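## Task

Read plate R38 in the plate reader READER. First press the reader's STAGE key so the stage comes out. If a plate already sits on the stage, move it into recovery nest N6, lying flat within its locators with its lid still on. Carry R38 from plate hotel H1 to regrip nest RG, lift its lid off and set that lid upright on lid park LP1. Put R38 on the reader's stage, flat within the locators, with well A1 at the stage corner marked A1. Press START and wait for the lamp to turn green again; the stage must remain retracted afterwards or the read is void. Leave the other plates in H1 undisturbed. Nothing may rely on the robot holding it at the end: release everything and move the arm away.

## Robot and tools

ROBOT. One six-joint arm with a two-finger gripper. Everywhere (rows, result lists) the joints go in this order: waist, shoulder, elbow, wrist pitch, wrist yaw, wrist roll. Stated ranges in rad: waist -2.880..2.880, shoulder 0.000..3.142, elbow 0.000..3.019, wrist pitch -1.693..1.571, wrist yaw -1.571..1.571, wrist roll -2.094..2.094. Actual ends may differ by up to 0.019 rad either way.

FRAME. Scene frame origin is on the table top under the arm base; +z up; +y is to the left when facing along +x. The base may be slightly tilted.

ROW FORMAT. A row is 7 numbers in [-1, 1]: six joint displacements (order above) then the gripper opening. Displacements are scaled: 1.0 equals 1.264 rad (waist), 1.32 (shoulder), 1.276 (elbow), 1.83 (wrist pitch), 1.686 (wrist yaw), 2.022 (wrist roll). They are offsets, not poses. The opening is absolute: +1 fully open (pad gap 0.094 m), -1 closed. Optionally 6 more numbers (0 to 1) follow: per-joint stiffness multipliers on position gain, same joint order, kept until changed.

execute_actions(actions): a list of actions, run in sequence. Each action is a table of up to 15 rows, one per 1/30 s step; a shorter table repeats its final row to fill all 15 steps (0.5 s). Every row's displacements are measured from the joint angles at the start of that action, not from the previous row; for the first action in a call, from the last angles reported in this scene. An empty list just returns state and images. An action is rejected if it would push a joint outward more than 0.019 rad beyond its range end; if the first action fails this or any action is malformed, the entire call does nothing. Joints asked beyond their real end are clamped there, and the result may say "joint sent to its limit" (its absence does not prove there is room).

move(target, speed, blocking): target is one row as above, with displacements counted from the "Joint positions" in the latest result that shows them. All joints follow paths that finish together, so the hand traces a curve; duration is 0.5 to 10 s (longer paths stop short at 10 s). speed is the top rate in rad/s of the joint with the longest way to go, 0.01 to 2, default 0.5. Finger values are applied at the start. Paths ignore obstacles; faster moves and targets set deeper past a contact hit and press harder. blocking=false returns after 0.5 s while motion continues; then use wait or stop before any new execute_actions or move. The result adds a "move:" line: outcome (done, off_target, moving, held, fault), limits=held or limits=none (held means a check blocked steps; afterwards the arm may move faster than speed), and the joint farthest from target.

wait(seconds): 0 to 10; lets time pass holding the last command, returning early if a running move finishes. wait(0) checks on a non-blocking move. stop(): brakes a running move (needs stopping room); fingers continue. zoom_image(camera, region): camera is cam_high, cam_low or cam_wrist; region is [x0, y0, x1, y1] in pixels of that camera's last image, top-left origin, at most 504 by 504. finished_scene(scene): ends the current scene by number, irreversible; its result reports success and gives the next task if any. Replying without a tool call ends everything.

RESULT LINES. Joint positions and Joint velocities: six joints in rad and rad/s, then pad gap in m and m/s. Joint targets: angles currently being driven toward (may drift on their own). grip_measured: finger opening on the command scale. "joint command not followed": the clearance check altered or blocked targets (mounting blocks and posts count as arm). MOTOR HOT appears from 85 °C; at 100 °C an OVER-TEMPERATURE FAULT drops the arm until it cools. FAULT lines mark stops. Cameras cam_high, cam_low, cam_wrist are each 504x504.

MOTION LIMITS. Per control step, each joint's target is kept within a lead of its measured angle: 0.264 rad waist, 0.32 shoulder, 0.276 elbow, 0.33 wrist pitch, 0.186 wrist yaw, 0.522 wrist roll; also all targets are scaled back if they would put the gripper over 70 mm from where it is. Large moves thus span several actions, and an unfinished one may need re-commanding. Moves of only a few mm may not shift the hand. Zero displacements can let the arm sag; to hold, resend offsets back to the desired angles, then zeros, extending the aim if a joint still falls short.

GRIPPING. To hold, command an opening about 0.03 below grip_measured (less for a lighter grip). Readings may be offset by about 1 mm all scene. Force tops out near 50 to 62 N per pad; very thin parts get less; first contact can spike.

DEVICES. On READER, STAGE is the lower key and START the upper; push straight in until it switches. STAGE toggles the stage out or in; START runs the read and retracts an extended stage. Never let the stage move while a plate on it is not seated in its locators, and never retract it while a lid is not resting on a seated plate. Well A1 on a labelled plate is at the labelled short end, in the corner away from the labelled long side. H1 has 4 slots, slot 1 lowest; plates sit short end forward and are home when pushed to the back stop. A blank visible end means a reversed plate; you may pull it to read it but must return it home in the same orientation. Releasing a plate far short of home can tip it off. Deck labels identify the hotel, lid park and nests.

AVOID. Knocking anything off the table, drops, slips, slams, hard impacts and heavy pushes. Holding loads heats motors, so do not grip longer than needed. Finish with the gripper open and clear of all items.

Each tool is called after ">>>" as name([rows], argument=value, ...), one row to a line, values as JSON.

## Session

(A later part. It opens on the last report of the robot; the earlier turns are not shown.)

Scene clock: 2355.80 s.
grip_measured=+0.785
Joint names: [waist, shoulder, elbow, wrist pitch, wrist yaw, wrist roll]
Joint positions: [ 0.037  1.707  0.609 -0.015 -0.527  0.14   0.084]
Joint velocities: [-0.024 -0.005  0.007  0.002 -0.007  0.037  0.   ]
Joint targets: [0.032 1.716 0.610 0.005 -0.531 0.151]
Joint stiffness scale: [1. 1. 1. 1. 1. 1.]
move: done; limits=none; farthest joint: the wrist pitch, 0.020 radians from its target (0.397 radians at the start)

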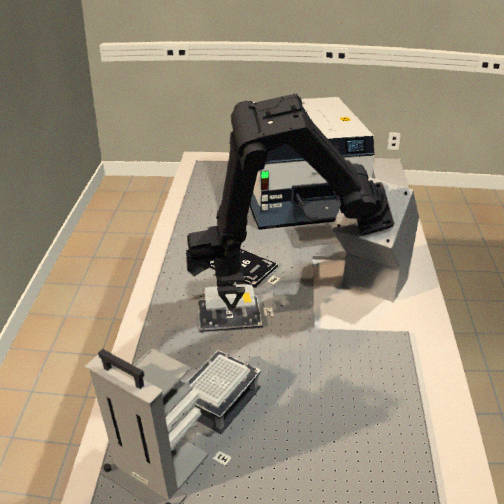

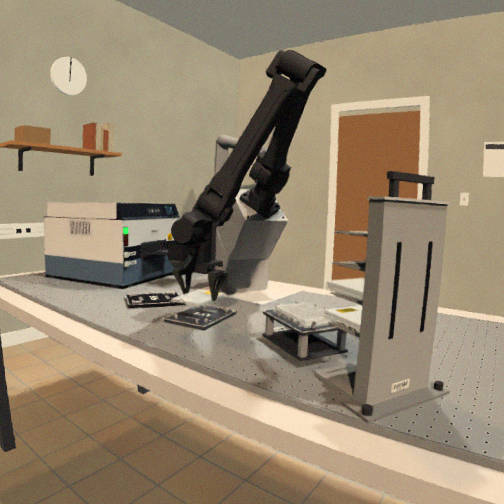

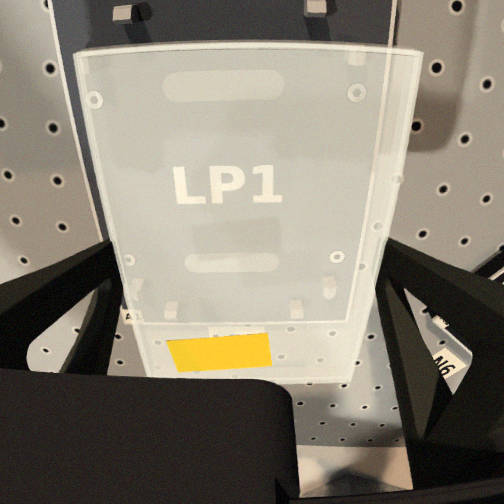

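>>> execute_actions([
  [[0.003,0.014,0.009,0.0125,0.0005,0.0058,0.745],[0.012,0.0239,0.02,0.0146,0.0036,0.007,0.745],[0.015,0.027,0.0211,0.0173,0.0044,0.0086,0.745],[0.0183,0.0305,0.0223,0.0204,0.0053,0.0103,0.745],[0.022,0.0343,0.0237,0.0238,0.0063,0.0123,0.745],[0.0257,0.0381,0.0251,0.0272,0.0073,0.0143,0.745],[0.0294,0.0419,0.0264,0.0307,0.0083,0.0163,0.745],[0.0331,0.0458,0.0278,0.0341,0.0093,0.0183,0.745],[0.0364,0.0492,0.029,0.0372,0.0102,0.0201,0.745],[0.0393,0.0523,0.0301,0.0399,0.011,0.0216,0.745],[0.0415,0.0546,0.0309,0.0419,0.0116,0.0228,0.745],[0.0434,0.0565,0.0316,0.0436,0.0121,0.0238,0.745],[0.0445,0.0577,0.032,0.0447,0.0124,0.0244,0.745],[0.0452,0.0584,0.0323,0.0454,0.0126,0.0248,0.745],[0.0456,0.0588,0.0324,0.0457,0.0127,0.025,0.745]],
])

>>> wait(seconds=0.3)

Scene clock: 2422.13 s.
grip_measured=+0.785
Joint names: [waist, shoulder, elbow, wrist pitch, wrist yaw, wrist roll]
Joint positions: [ 0.082  1.76   0.646  0.046 -0.511  0.173  0.084]
Joint velocities: [ 0.024  0.054  0.007  0.027 -0.022  0.125 -0.001]
Joint targets: [0.095 1.785 0.651 0.069 -0.506 0.191]
Joint stiffness scale: [1. 1. 1. 1. 1. 1.]

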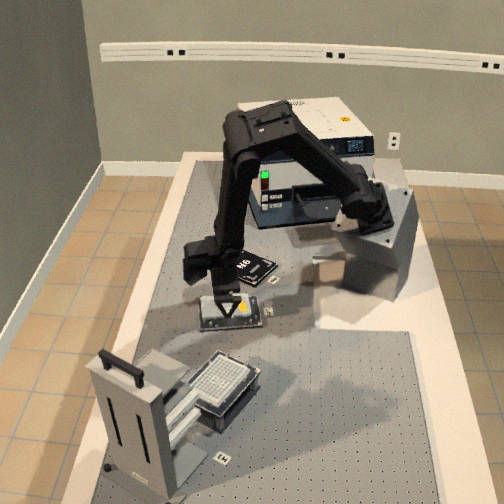

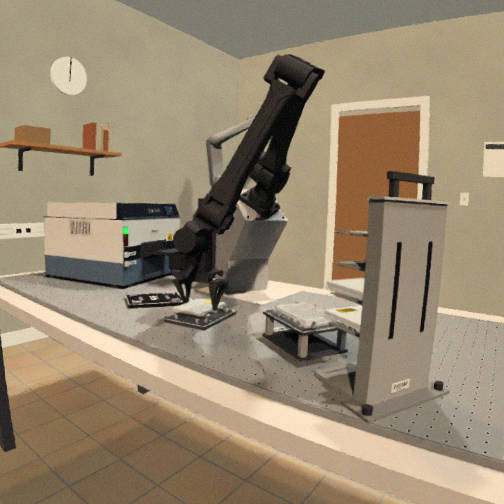

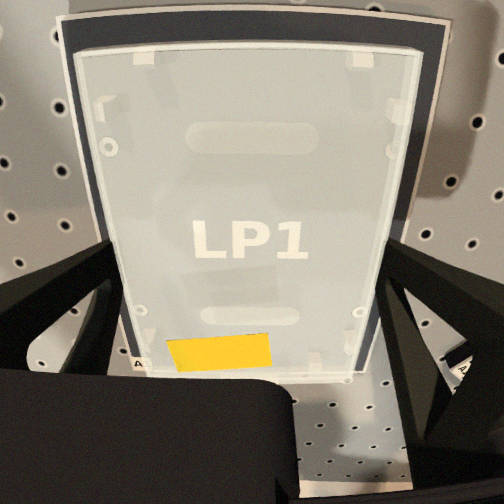

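Scene clock: 2422.43 s.
grip_measured=+0.785
Joint names: [waist, shoulder, elbow, wrist pitch, wrist yaw, wrist roll]
Joint positions: [ 0.084  1.762  0.646  0.048 -0.51   0.179  0.084]
Joint velocities: [ 0.005 -0.005  0.002 -0.007  0.051 -0.037  0.   ]
Joint targets: [0.095 1.785 0.651 0.069 -0.506 0.191]
Joint stiffness scale: [1. 1. 1. 1. 1. 1.]
wait: 0.30 s; no rest

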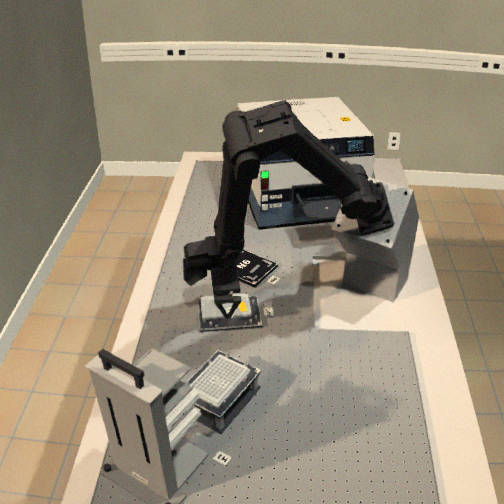

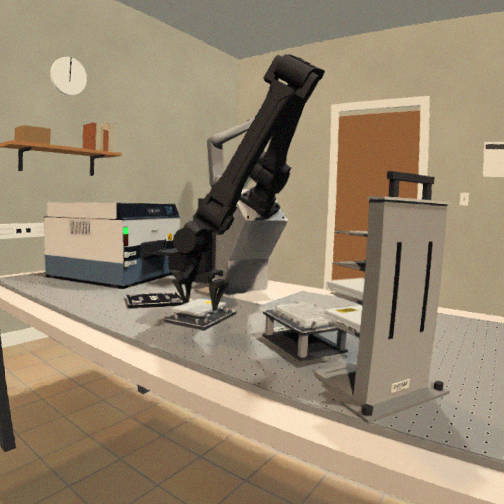

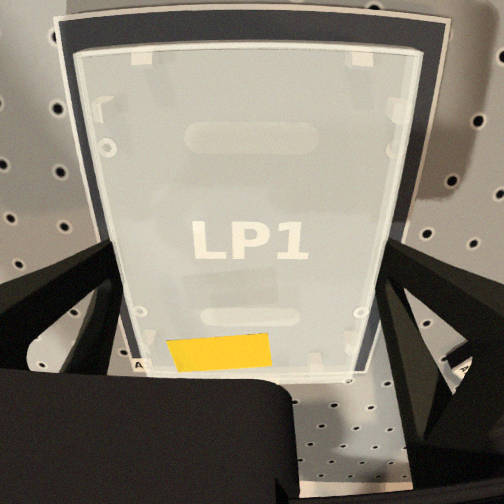

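>>> execute_actions([
  [[0.0088,0.0174,0.002,0.0116,0.0024,0.006,0.745],[0.0089,0.0174,0.0,0.0118,0.0025,0.006,0.745],[0.009,0.0174,-0.002,0.0119,0.0025,0.0061,0.745],[0.0091,0.0174,-0.004,0.0121,0.0026,0.0062,0.745],[0.0092,0.0174,-0.006,0.0123,0.0026,0.0062,0.745],[0.0093,0.0174,-0.008,0.0124,0.0027,0.0063,0.745],[0.0094,0.0174,-0.01,0.0126,0.0027,0.0064,0.745],[0.0095,0.0174,-0.0118,0.0128,0.0028,0.0064,0.745],[0.0096,0.0174,-0.0135,0.0129,0.0028,0.0065,0.745],[0.0097,0.0174,-0.015,0.0131,0.0029,0.0066,0.745],[0.0098,0.0174,-0.0163,0.0132,0.0029,0.0066,0.745],[0.0099,0.0174,-0.0173,0.0133,0.003,0.0067,0.745],[0.0099,0.0174,-0.0181,0.0134,0.003,0.0067,0.745],[0.0099,0.0174,-0.0186,0.0134,0.003,0.0067,0.745],[0.0099,0.0174,-0.0188,0.0134,0.003,0.0067,0.745]],
])

>>> wait(seconds=0.3)

Scene clock: 2434.47 s.
grip_measured=+0.785
Joint names: [waist, shoulder, elbow, wrist pitch, wrist yaw, wrist roll]
Joint positions: [ 0.084  1.762  0.627  0.052 -0.509  0.182  0.084]
Joint velocities: [-0.015 -0.005 -0.071  0.002 -0.037 -0.022  0.002]
Joint targets: [0.096 1.785 0.622 0.073 -0.505 0.193]
Joint stiffness scale: [1. 1. 1. 1. 1. 1.]

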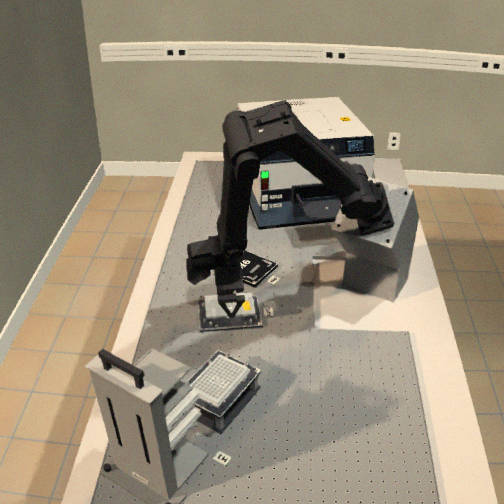

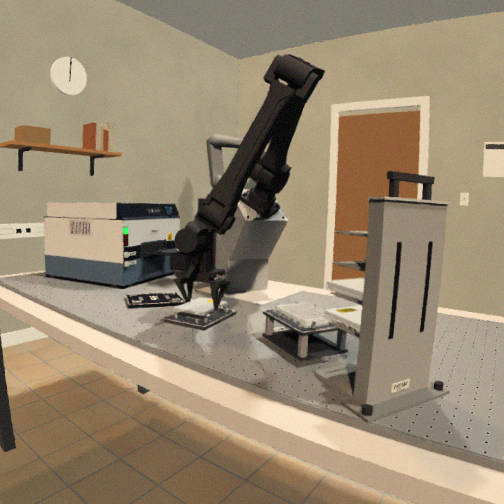

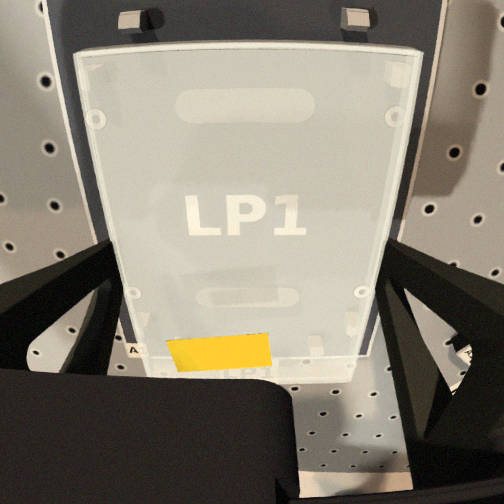

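Scene clock: 2434.77 s.
grip_measured=+0.785
Joint names: [waist, shoulder, elbow, wrist pitch, wrist yaw, wrist roll]
Joint positions: [ 0.084  1.762  0.625  0.052 -0.509  0.182  0.084]
Joint velocities: [ 0.005 -0.015 -0.017 -0.007  0.037 -0.007 -0.001]
Joint targets: [0.096 1.785 0.622 0.073 -0.505 0.193]
Joint stiffness scale: [1. 1. 1. 1. 1. 1.]
wait: 0.30 s; at rest by 0.17 s

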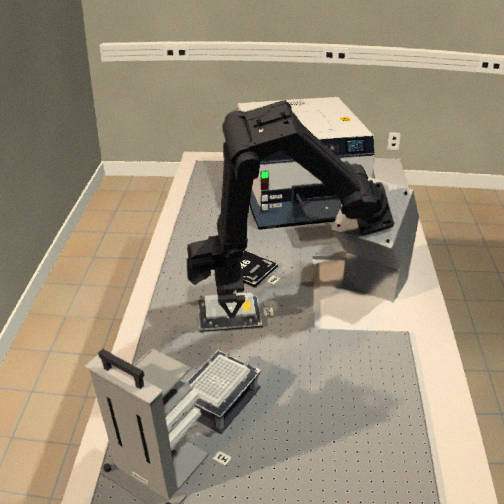

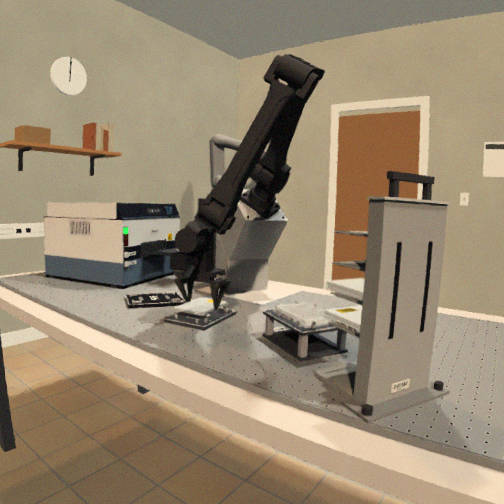

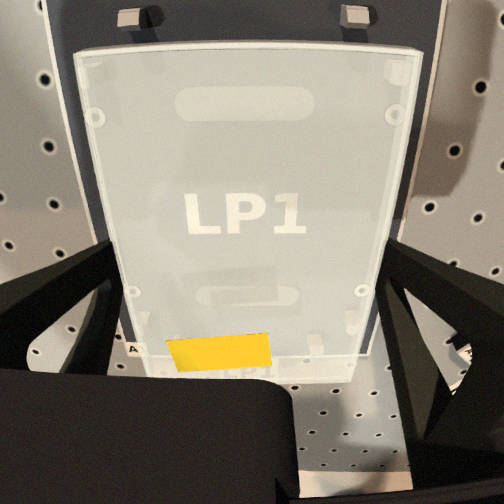

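>>> zoom_image(camera="cam_wrist", region=[50, 0, 190, 140])

>>> zoom_image(camera="cam_wrist", region=[310, 0, 450, 140])

>>> zoom_image(camera="cam_wrist", region=[100, 260, 200, 360])

>>> zoom_image(camera="cam_wrist", region=[290, 260, 390, 360])

Region (50, 0, 190, 140) of cam_wrist's 504x504 image, scaled by 3.600, with more detail than that image has.

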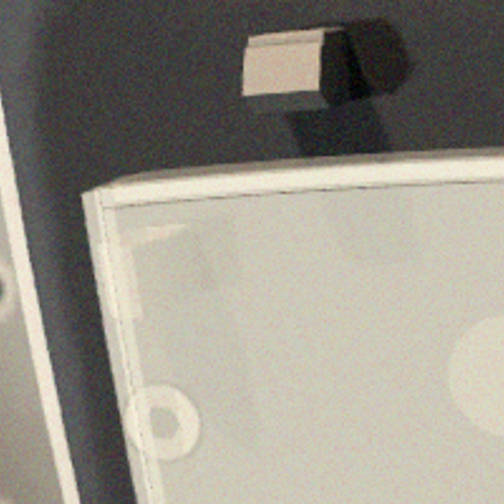

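Region (310, 0, 450, 140) of cam_wrist's 504x504 image, scaled by 3.600, with more detail than that image has.

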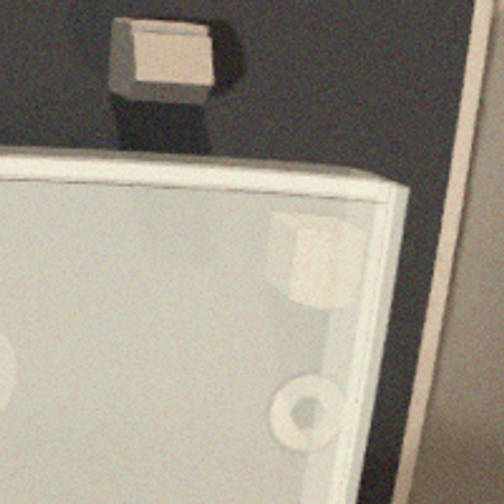

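Region (100, 260, 200, 360) of cam_wrist's 504x504 image, scaled by 5.040, with more detail than that image has.

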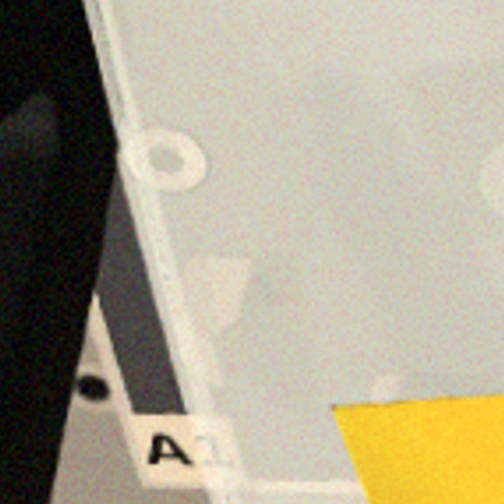

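Region (290, 260, 390, 360) of cam_wrist's 504x504 image, scaled by 5.040, with more detail than that image has.

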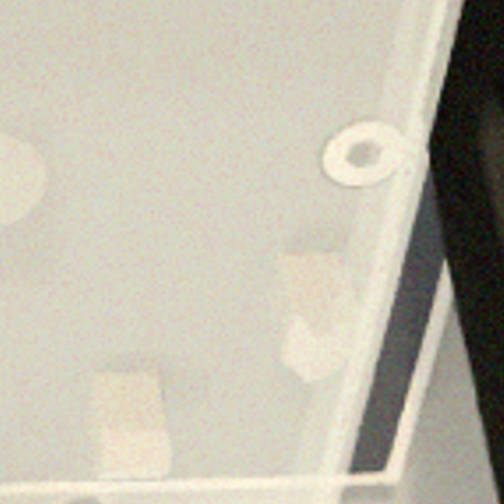

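>>> execute_actions([
  [[0.0097,0.0178,-0.0008,0.0117,0.0025,0.0055,0.745],[0.0101,0.0185,0.0008,0.0121,0.0026,0.0056,0.745],[0.0107,0.0195,0.0023,0.0127,0.0027,0.0058,0.745],[0.0114,0.0205,0.0037,0.0133,0.0029,0.006,0.745],[0.0121,0.0218,0.005,0.0141,0.003,0.0062,0.745],[0.0128,0.023,0.0061,0.0148,0.0032,0.0065,0.745],[0.0135,0.0242,0.0071,0.0155,0.0034,0.0067,0.745],[0.0143,0.0254,0.008,0.0162,0.0036,0.0069,0.745],[0.0149,0.0265,0.0088,0.0168,0.0038,0.0071,0.745],[0.0155,0.0274,0.0095,0.0174,0.0039,0.0073,0.745],[0.0159,0.0282,0.0101,0.0178,0.004,0.0074,0.745],[0.0163,0.0288,0.0106,0.0182,0.0041,0.0076,0.745],[0.0165,0.0291,0.011,0.0184,0.0041,0.0076,0.745],[0.0166,0.0294,0.0112,0.0185,0.0042,0.0077,0.745],[0.0167,0.0295,0.0113,0.0186,0.0042,0.0077,0.745]],
])

>>> wait(seconds=0.3)

Scene clock: 2454.80 s.
grip_measured=+0.785
Joint names: [waist, shoulder, elbow, wrist pitch, wrist yaw, wrist roll]
Joint positions: [ 0.09   1.776  0.635  0.066 -0.507  0.187  0.084]
Joint velocities: [-0.005 -0.005 -0.002  0.007  0.007  0.007  0.001]
Joint targets: [0.105 1.802 0.640 0.087 -0.502 0.198]
Joint stiffness scale: [1. 1. 1. 1. 1. 1.]

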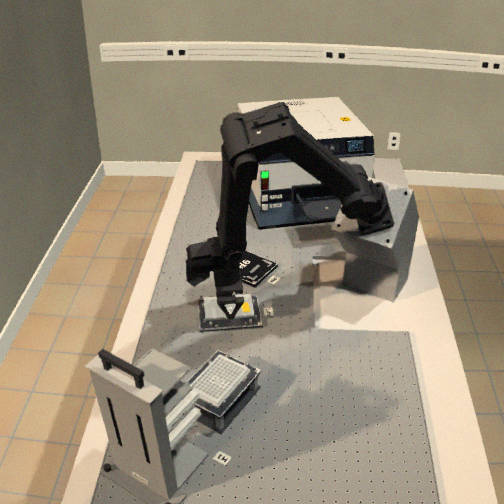

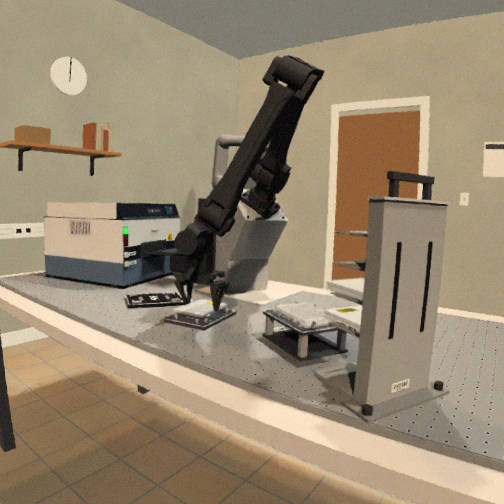

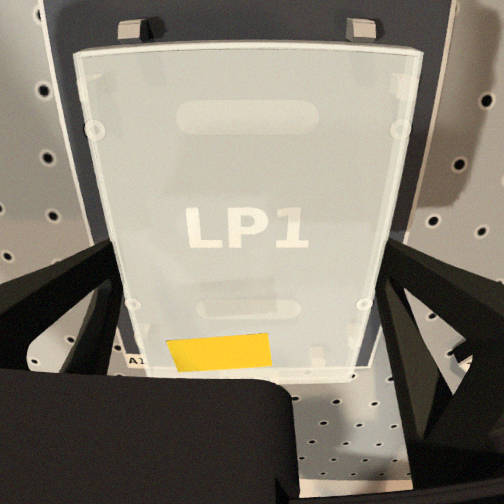

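Scene clock: 2455.10 s.
grip_measured=+0.785
Joint names: [waist, shoulder, elbow, wrist pitch, wrist yaw, wrist roll]
Joint positions: [ 0.091  1.777  0.635  0.066 -0.507  0.188  0.084]
Joint velocities: [-0.015 -0.005 -0.002 -0.012  0.051  0.022 -0.001]
Joint targets: [0.105 1.802 0.640 0.087 -0.502 0.198]
Joint stiffness scale: [1. 1. 1. 1. 1. 1.]
wait: 0.30 s; at rest by 0.17 s

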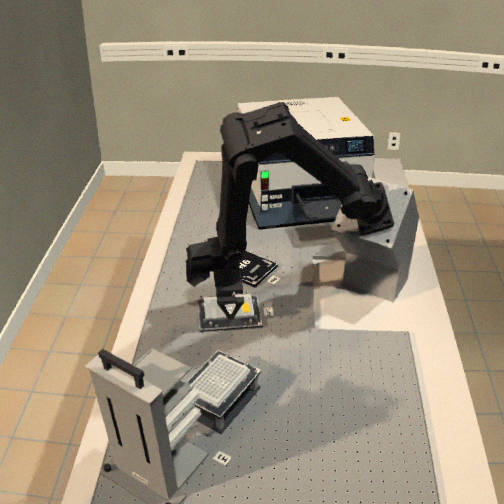

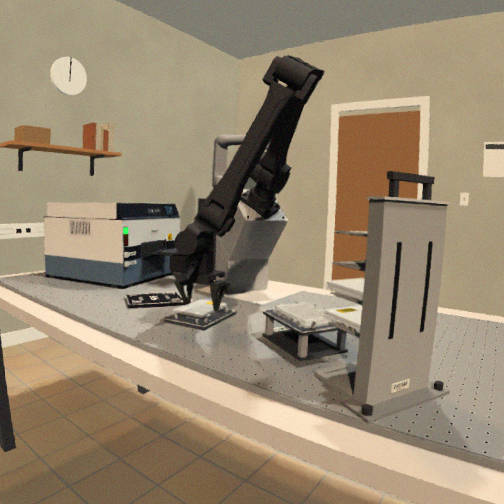

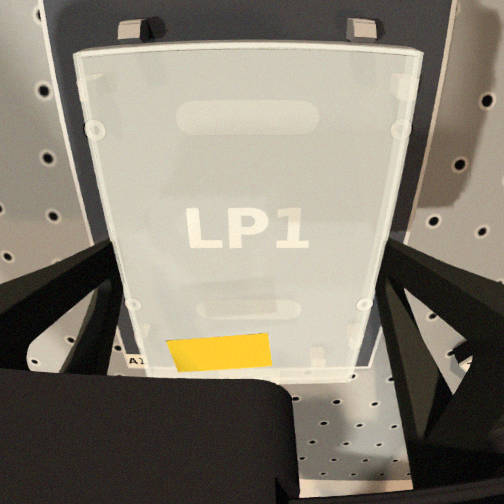

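>>> zoom_image(camera="cam_wrist", region=[50, 10, 190, 150])

>>> zoom_image(camera="cam_wrist", region=[310, 10, 450, 150])

>>> zoom_image(camera="cam_wrist", region=[100, 275, 200, 375])

>>> zoom_image(camera="cam_wrist", region=[290, 280, 390, 380])

Region (50, 10, 190, 150) of cam_wrist's 504x504 image, scaled by 3.600, with more detail than that image has.

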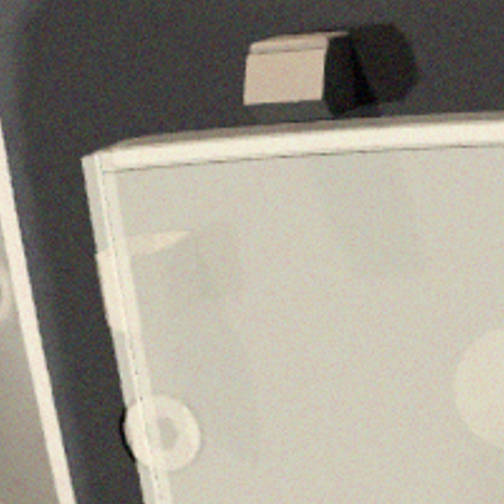

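Region (310, 10, 450, 150) of cam_wrist's 504x504 image, scaled by 3.600, with more detail than that image has.

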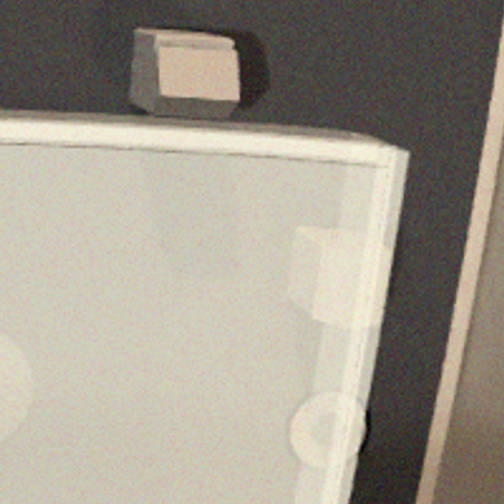

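Region (100, 275, 200, 375) of cam_wrist's 504x504 image, scaled by 5.040, with more detail than that image has.

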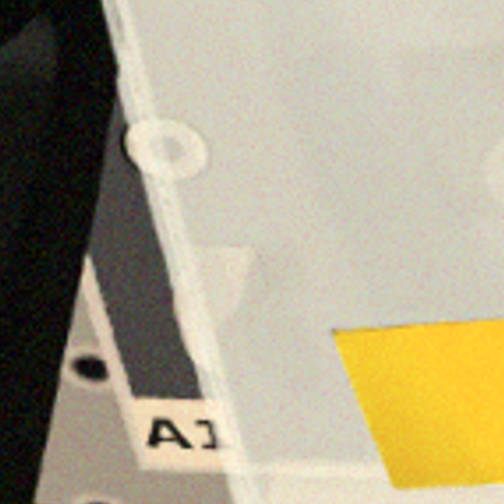

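Region (290, 280, 390, 380) of cam_wrist's 504x504 image, scaled by 5.040, with more detail than that image has.

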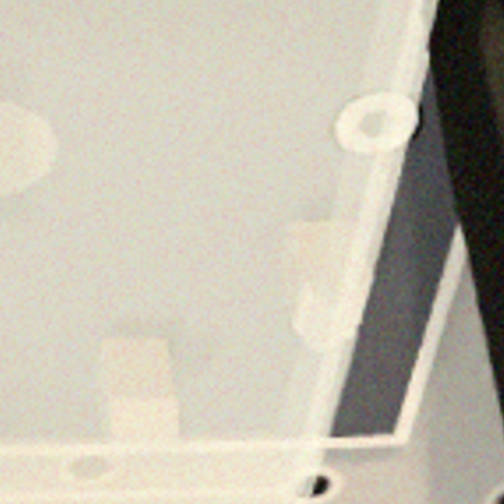

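>>> execute_actions([
  [[0.0119,0.0201,0.0039,0.0122,0.0032,0.0052,0.745],[0.013,0.0222,0.0039,0.0136,0.0036,0.0059,0.745],[0.0143,0.0249,0.0041,0.0152,0.004,0.0066,0.745],[0.0157,0.0279,0.005,0.0171,0.0045,0.0075,0.745],[0.0171,0.0309,0.0059,0.019,0.005,0.0084,0.745],[0.0185,0.0339,0.0069,0.0209,0.0055,0.0093,0.745],[0.0198,0.0366,0.0077,0.0225,0.006,0.01,0.745],[0.021,0.0393,0.0085,0.0242,0.0064,0.0108,0.745],[0.0221,0.0417,0.0092,0.0257,0.0068,0.0115,0.745],[0.0231,0.0438,0.0099,0.027,0.0072,0.0121,0.745],[0.024,0.0456,0.0104,0.0281,0.0075,0.0126,0.745],[0.0247,0.0471,0.0109,0.0291,0.0077,0.0131,0.745],[0.0251,0.048,0.0112,0.0296,0.0079,0.0133,0.745],[0.0254,0.0486,0.0113,0.03,0.008,0.0135,0.745],[0.0255,0.0489,0.0114,0.0302,0.008,0.0136,0.745]],
])

>>> wait(seconds=0.3)

Scene clock: 2475.10 s.
grip_measured=+0.785
Joint names: [waist, shoulder, elbow, wrist pitch, wrist yaw, wrist roll]
Joint positions: [ 0.108  1.815  0.645  0.101 -0.498  0.202  0.084]
Joint velocities: [ 0.005  0.015  0.007  0.032  0.007 -0.051  0.001]
Joint targets: [0.123 1.841 0.649 0.122 -0.493 0.215]
Joint stiffness scale: [1. 1. 1. 1. 1. 1.]

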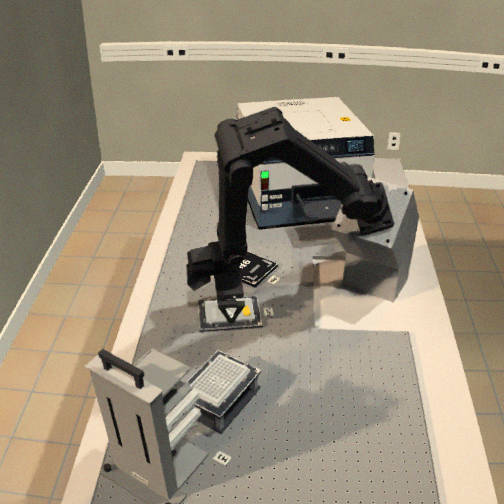

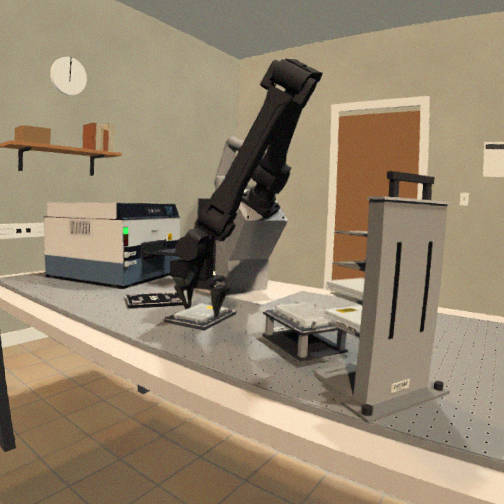

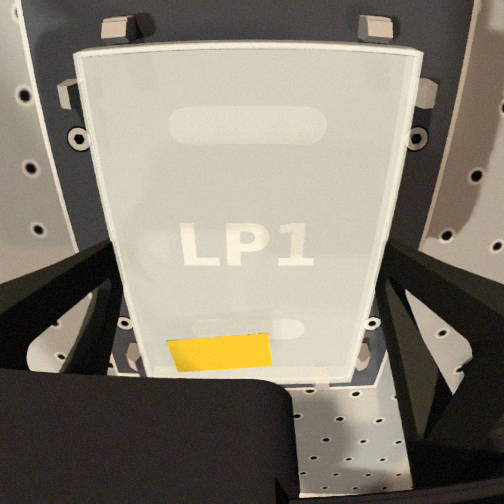

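Scene clock: 2475.40 s.
grip_measured=+0.785
Joint names: [waist, shoulder, elbow, wrist pitch, wrist yaw, wrist roll]
Joint positions: [ 0.108  1.816  0.645  0.102 -0.498  0.204  0.084]
Joint velocities: [ 0.005 -0.005  0.007 -0.007 -0.022 -0.022  0.001]
Joint targets: [0.123 1.841 0.649 0.121 -0.493 0.215]
Joint stiffness scale: [1. 1. 1. 1. 1. 1.]
wait: 0.30 s; at rest by 0.20 s

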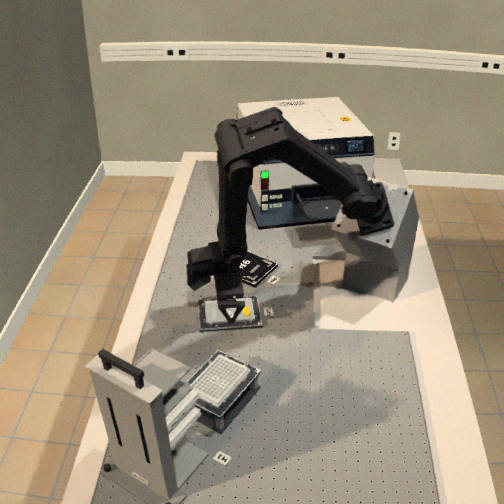

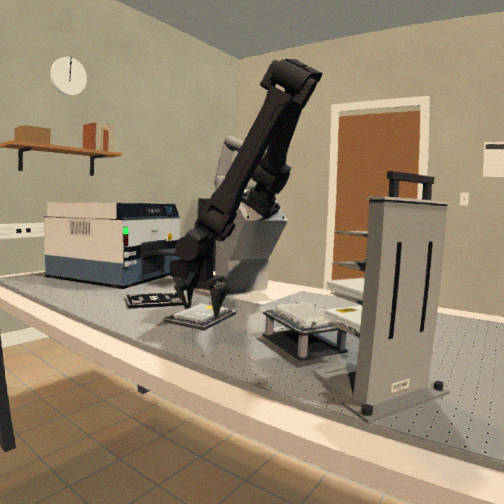

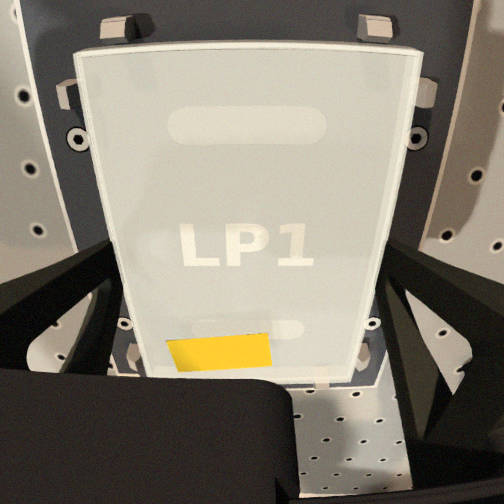

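>>> zoom_image(camera="cam_wrist", region=[40, 10, 190, 160])

>>> zoom_image(camera="cam_wrist", region=[310, 10, 460, 160])

>>> zoom_image(camera="cam_wrist", region=[95, 290, 195, 390])

>>> zoom_image(camera="cam_wrist", region=[295, 295, 395, 395])

Region (40, 10, 190, 160) of cam_wrist's 504x504 image, scaled by 3.360, with more detail than that image has.

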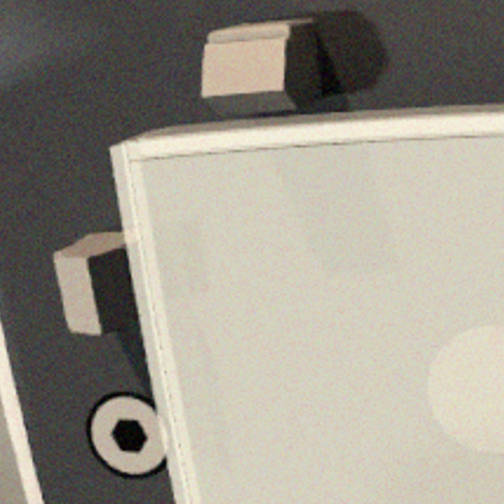

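Region (310, 10, 460, 160) of cam_wrist's 504x504 image, scaled by 3.360, with more detail than that image has.

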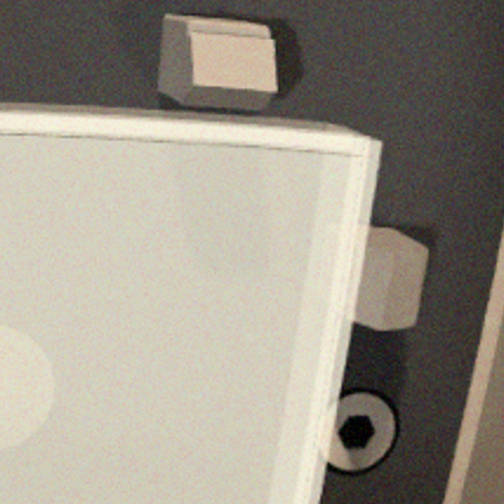

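Region (95, 290, 195, 390) of cam_wrist's 504x504 image, scaled by 5.040, with more detail than that image has.

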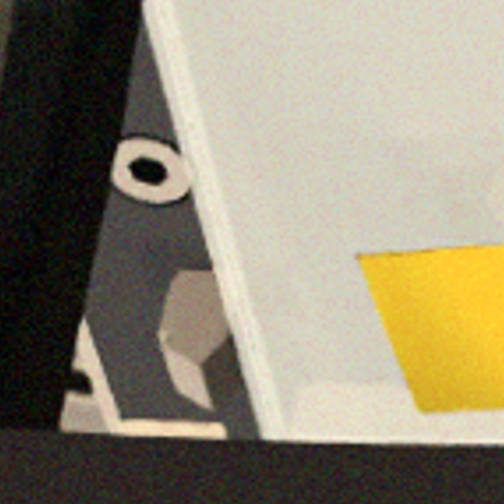

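Region (295, 295, 395, 395) of cam_wrist's 504x504 image, scaled by 5.040, with more detail than that image has.

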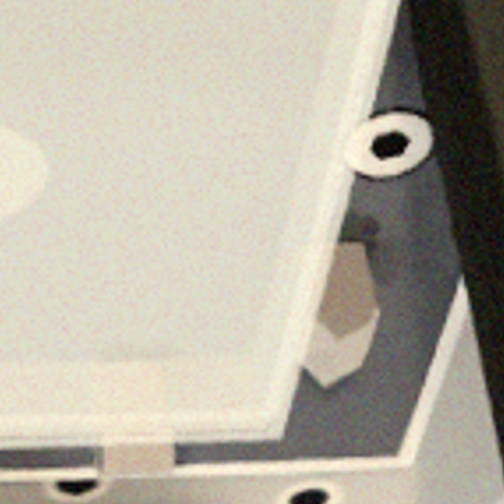

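>>> execute_actions([
  [[0.0122,0.0197,0.0033,0.0106,0.003,0.0054,0.745],[0.0125,0.0205,0.0035,0.011,0.003,0.0054,0.745],[0.0128,0.0213,0.0037,0.0114,0.003,0.0054,0.745],[0.013,0.0219,0.0039,0.0117,0.003,0.0054,0.745],[0.013,0.0222,0.004,0.0119,0.003,0.0054,0.745],[0.013,0.0222,0.004,0.0119,0.003,0.0054,0.745],[0.011,0.018,0.0035,0.01,0.0025,0.004,0.755],[0.008,0.013,0.003,0.008,0.002,0.003,0.77],[0.006,0.009,0.0025,0.006,0.001,0.002,0.785],[0.004,0.006,0.002,0.004,0.001,0.001,0.80],[0.004,0.006,0.002,0.004,0.001,0.001,0.82],[0.004,0.006,0.002,0.004,0.001,0.001,0.845],[0.004,0.006,0.002,0.004,0.001,0.001,0.87],[0.004,0.006,0.002,0.004,0.001,0.001,0.90],[0.004,0.006,0.002,0.004,0.001,0.001,0.92]],
])

Scene clock: 2493.83 s.
grip_measured=+0.909
Joint names: [waist, shoulder, elbow, wrist pitch, wrist yaw, wrist roll]
Joint positions: [ 0.109  1.818  0.645  0.104 -0.497  0.205  0.09 ]
Joint velocities: [ 0.005  0.005  0.007 -0.002  0.007  0.066  0.02 ]
Joint targets: [0.114 1.824 0.648 0.109 -0.496 0.206]
Joint stiffness scale: [1. 1. 1. 1. 1. 1.]

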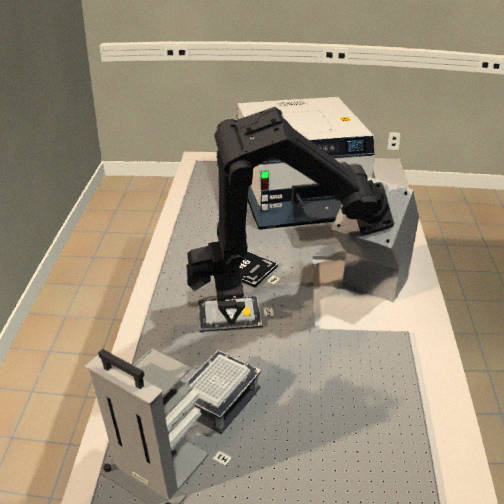

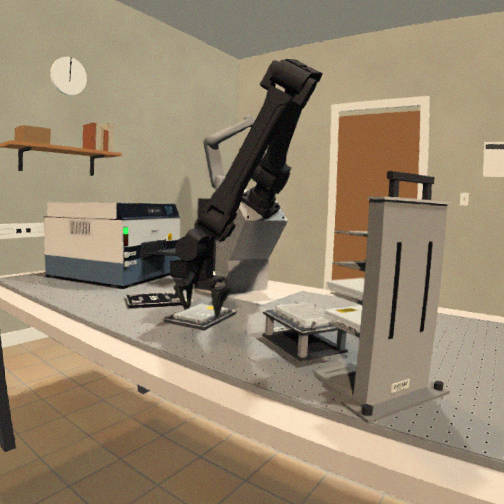

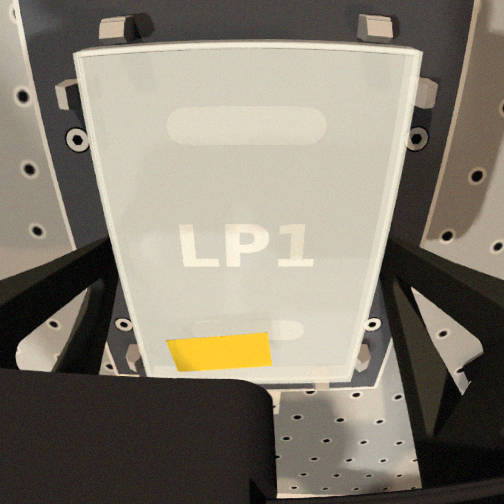

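>>> execute_actions([
  [[-0.003,-0.008,-0.001,-0.004,-0.001,-0.002,0.92],[-0.0103,-0.0212,-0.0024,-0.0104,-0.0027,-0.0052,0.92],[-0.011,-0.0227,-0.0029,-0.0114,-0.0029,-0.0056,0.92],[-0.0124,-0.0257,-0.0038,-0.0134,-0.0034,-0.0065,0.92],[-0.0142,-0.0298,-0.0051,-0.016,-0.0041,-0.0077,0.92],[-0.0163,-0.0343,-0.0066,-0.019,-0.0048,-0.009,0.92],[-0.0186,-0.0394,-0.0082,-0.0223,-0.0057,-0.0104,0.92],[-0.0209,-0.0444,-0.0098,-0.0256,-0.0065,-0.0119,0.92],[-0.0232,-0.0495,-0.0114,-0.0289,-0.0073,-0.0133,0.92],[-0.025,-0.0545,-0.0125,-0.0322,-0.008,-0.0148,0.92],[-0.026,-0.0596,-0.013,-0.0355,-0.008,-0.0162,0.92],[-0.026,-0.0641,-0.013,-0.0385,-0.008,-0.0175,0.92],[-0.026,-0.0677,-0.013,-0.0408,-0.008,-0.0185,0.92],[-0.026,-0.0702,-0.013,-0.0424,-0.008,-0.0193,0.92],[-0.026,-0.0717,-0.013,-0.0434,-0.008,-0.0197,0.92]],
])

Scene clock: 2508.77 s.
grip_measured=+0.918
Joint names: [waist, shoulder, elbow, wrist pitch, wrist yaw, wrist roll]
Joint positions: [ 0.089  1.751  0.633  0.049 -0.506  0.184  0.09 ]
Joint velocities: [-0.034 -0.181 -0.002 -0.095  0.007 -0.081 -0.   ]
Joint targets: [0.076 1.723 0.628 0.024 -0.511 0.165]
Joint stiffness scale: [1. 1. 1. 1. 1. 1.]

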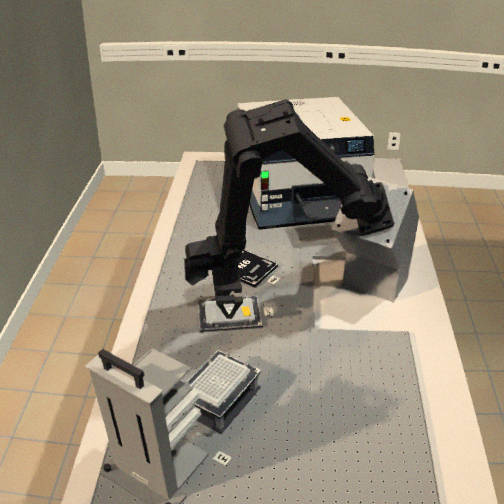

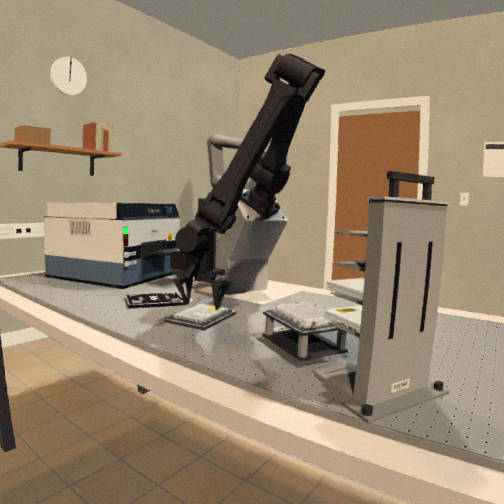

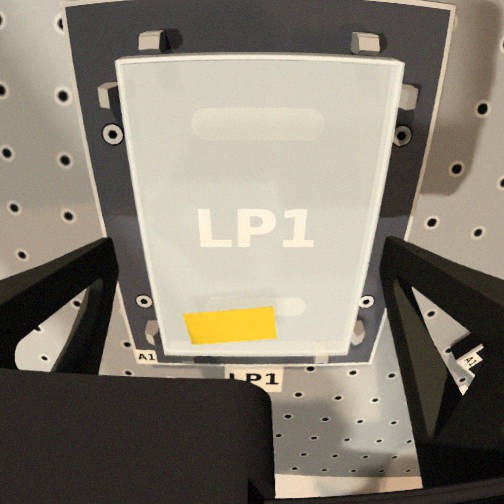

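>>> zoom_image(camera="cam_wrist", region=[120, 280, 400, 400])

>>> zoom_image(camera="cam_low", region=[150, 280, 250, 340])

Region (120, 280, 400, 400) of cam_wrist's 504x504 image, scaled by 1.800, with more detail than that image has; it fills the top 216 rows of this view, and the rest is white.

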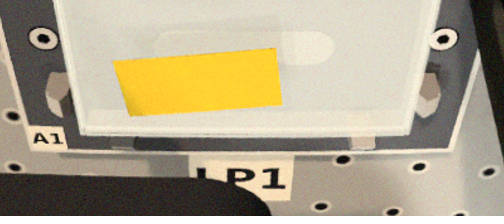

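Region (150, 280, 250, 340) of cam_low's 504x504 image, scaled by 5.040, with more detail than that image has; it fills the top 302 rows of this view, and the rest is white.

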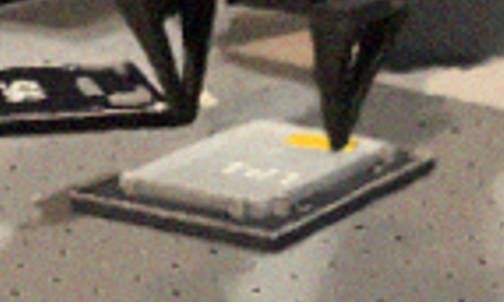

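>>> zoom_image(camera="cam_wrist", region=[80, 25, 200, 145])

>>> zoom_image(camera="cam_wrist", region=[320, 25, 440, 145])

>>> zoom_image(camera="cam_wrist", region=[125, 285, 205, 365])

>>> zoom_image(camera="cam_wrist", region=[305, 285, 385, 365])

Region (80, 25, 200, 145) of cam_wrist's 504x504 image, scaled by 4.200, with more detail than that image has.

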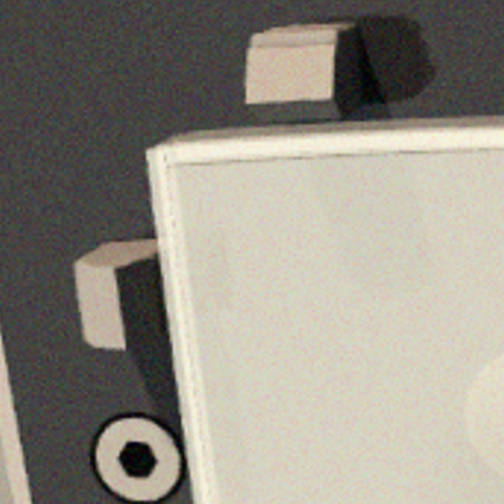

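Region (320, 25, 440, 145) of cam_wrist's 504x504 image, scaled by 4.200, with more detail than that image has.

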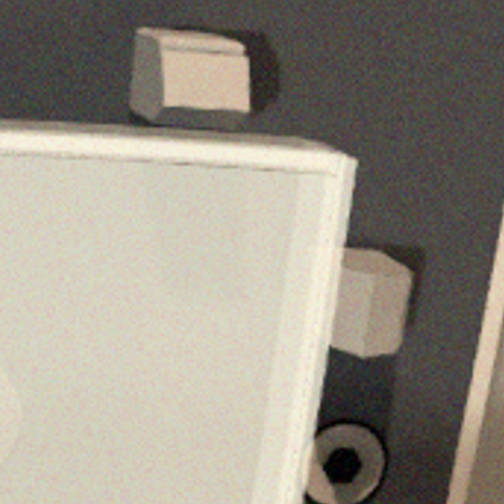

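Region (125, 285, 205, 365) of cam_wrist's 504x504 image, scaled by 6.300, with more detail than that image has.

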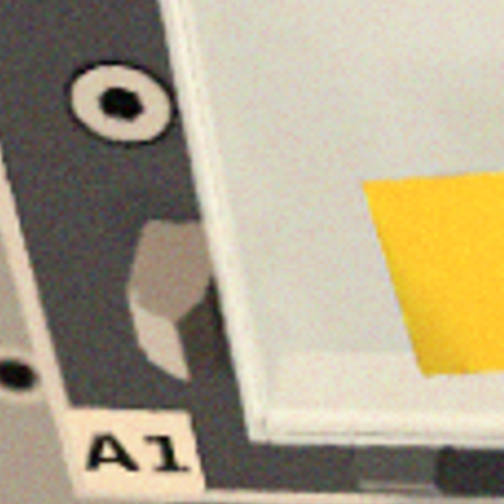

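Region (305, 285, 385, 365) of cam_wrist's 504x504 image, scaled by 6.300, with more detail than that image has.

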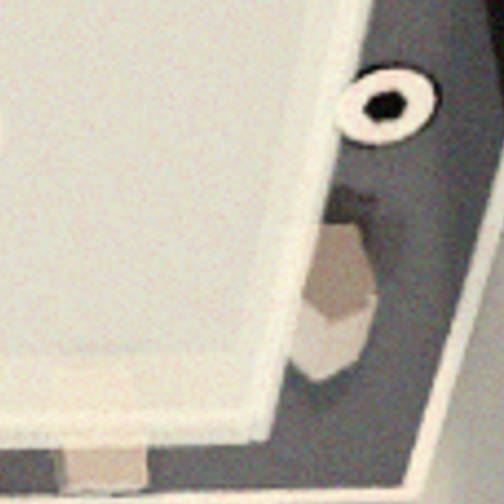

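>>> move(target=[0.1788,-0.3545,0.0705,-0.2536,0.067,-0.1207,0.92], speed=0.7)

Scene clock: 2532.90 s.
grip_measured=+0.918
Joint names: [waist, shoulder, elbow, wrist pitch, wrist yaw, wrist roll]
Joint positions: [ 0.309  1.286  0.709 -0.397 -0.397 -0.049  0.09 ]
Joint velocities: [ 0.005 -0.005 -0.002 -0.002 -0.007  0.037  0.001]
Joint targets: [0.314 1.283 0.723 -0.415 -0.393 -0.060]
Joint stiffness scale: [1. 1. 1. 1. 1. 1.]
move: done; limits=none; farthest joint: the wrist pitch, 0.019 radians from its target (0.458 radians at the start)

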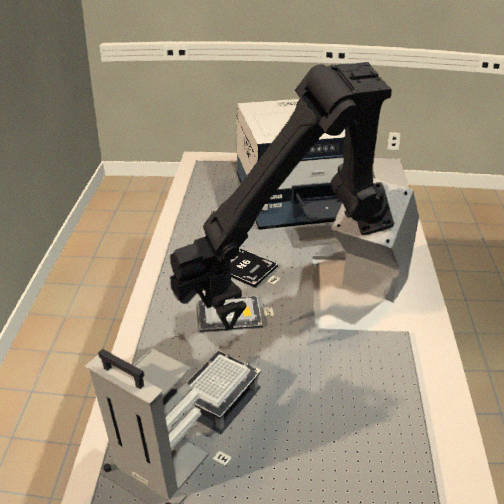

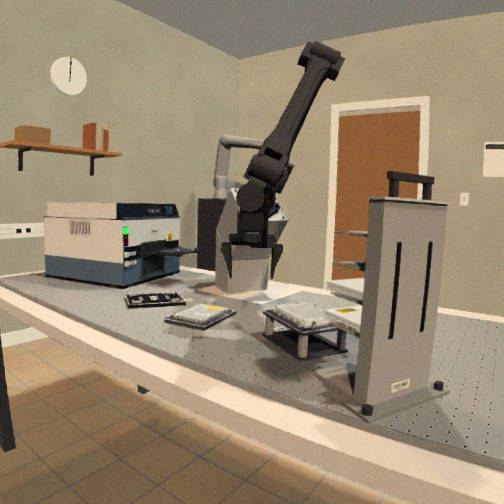

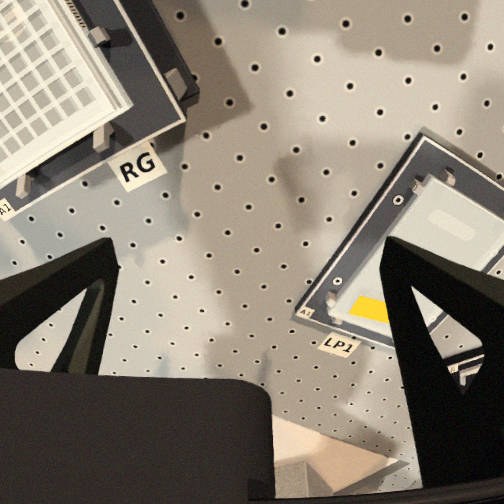

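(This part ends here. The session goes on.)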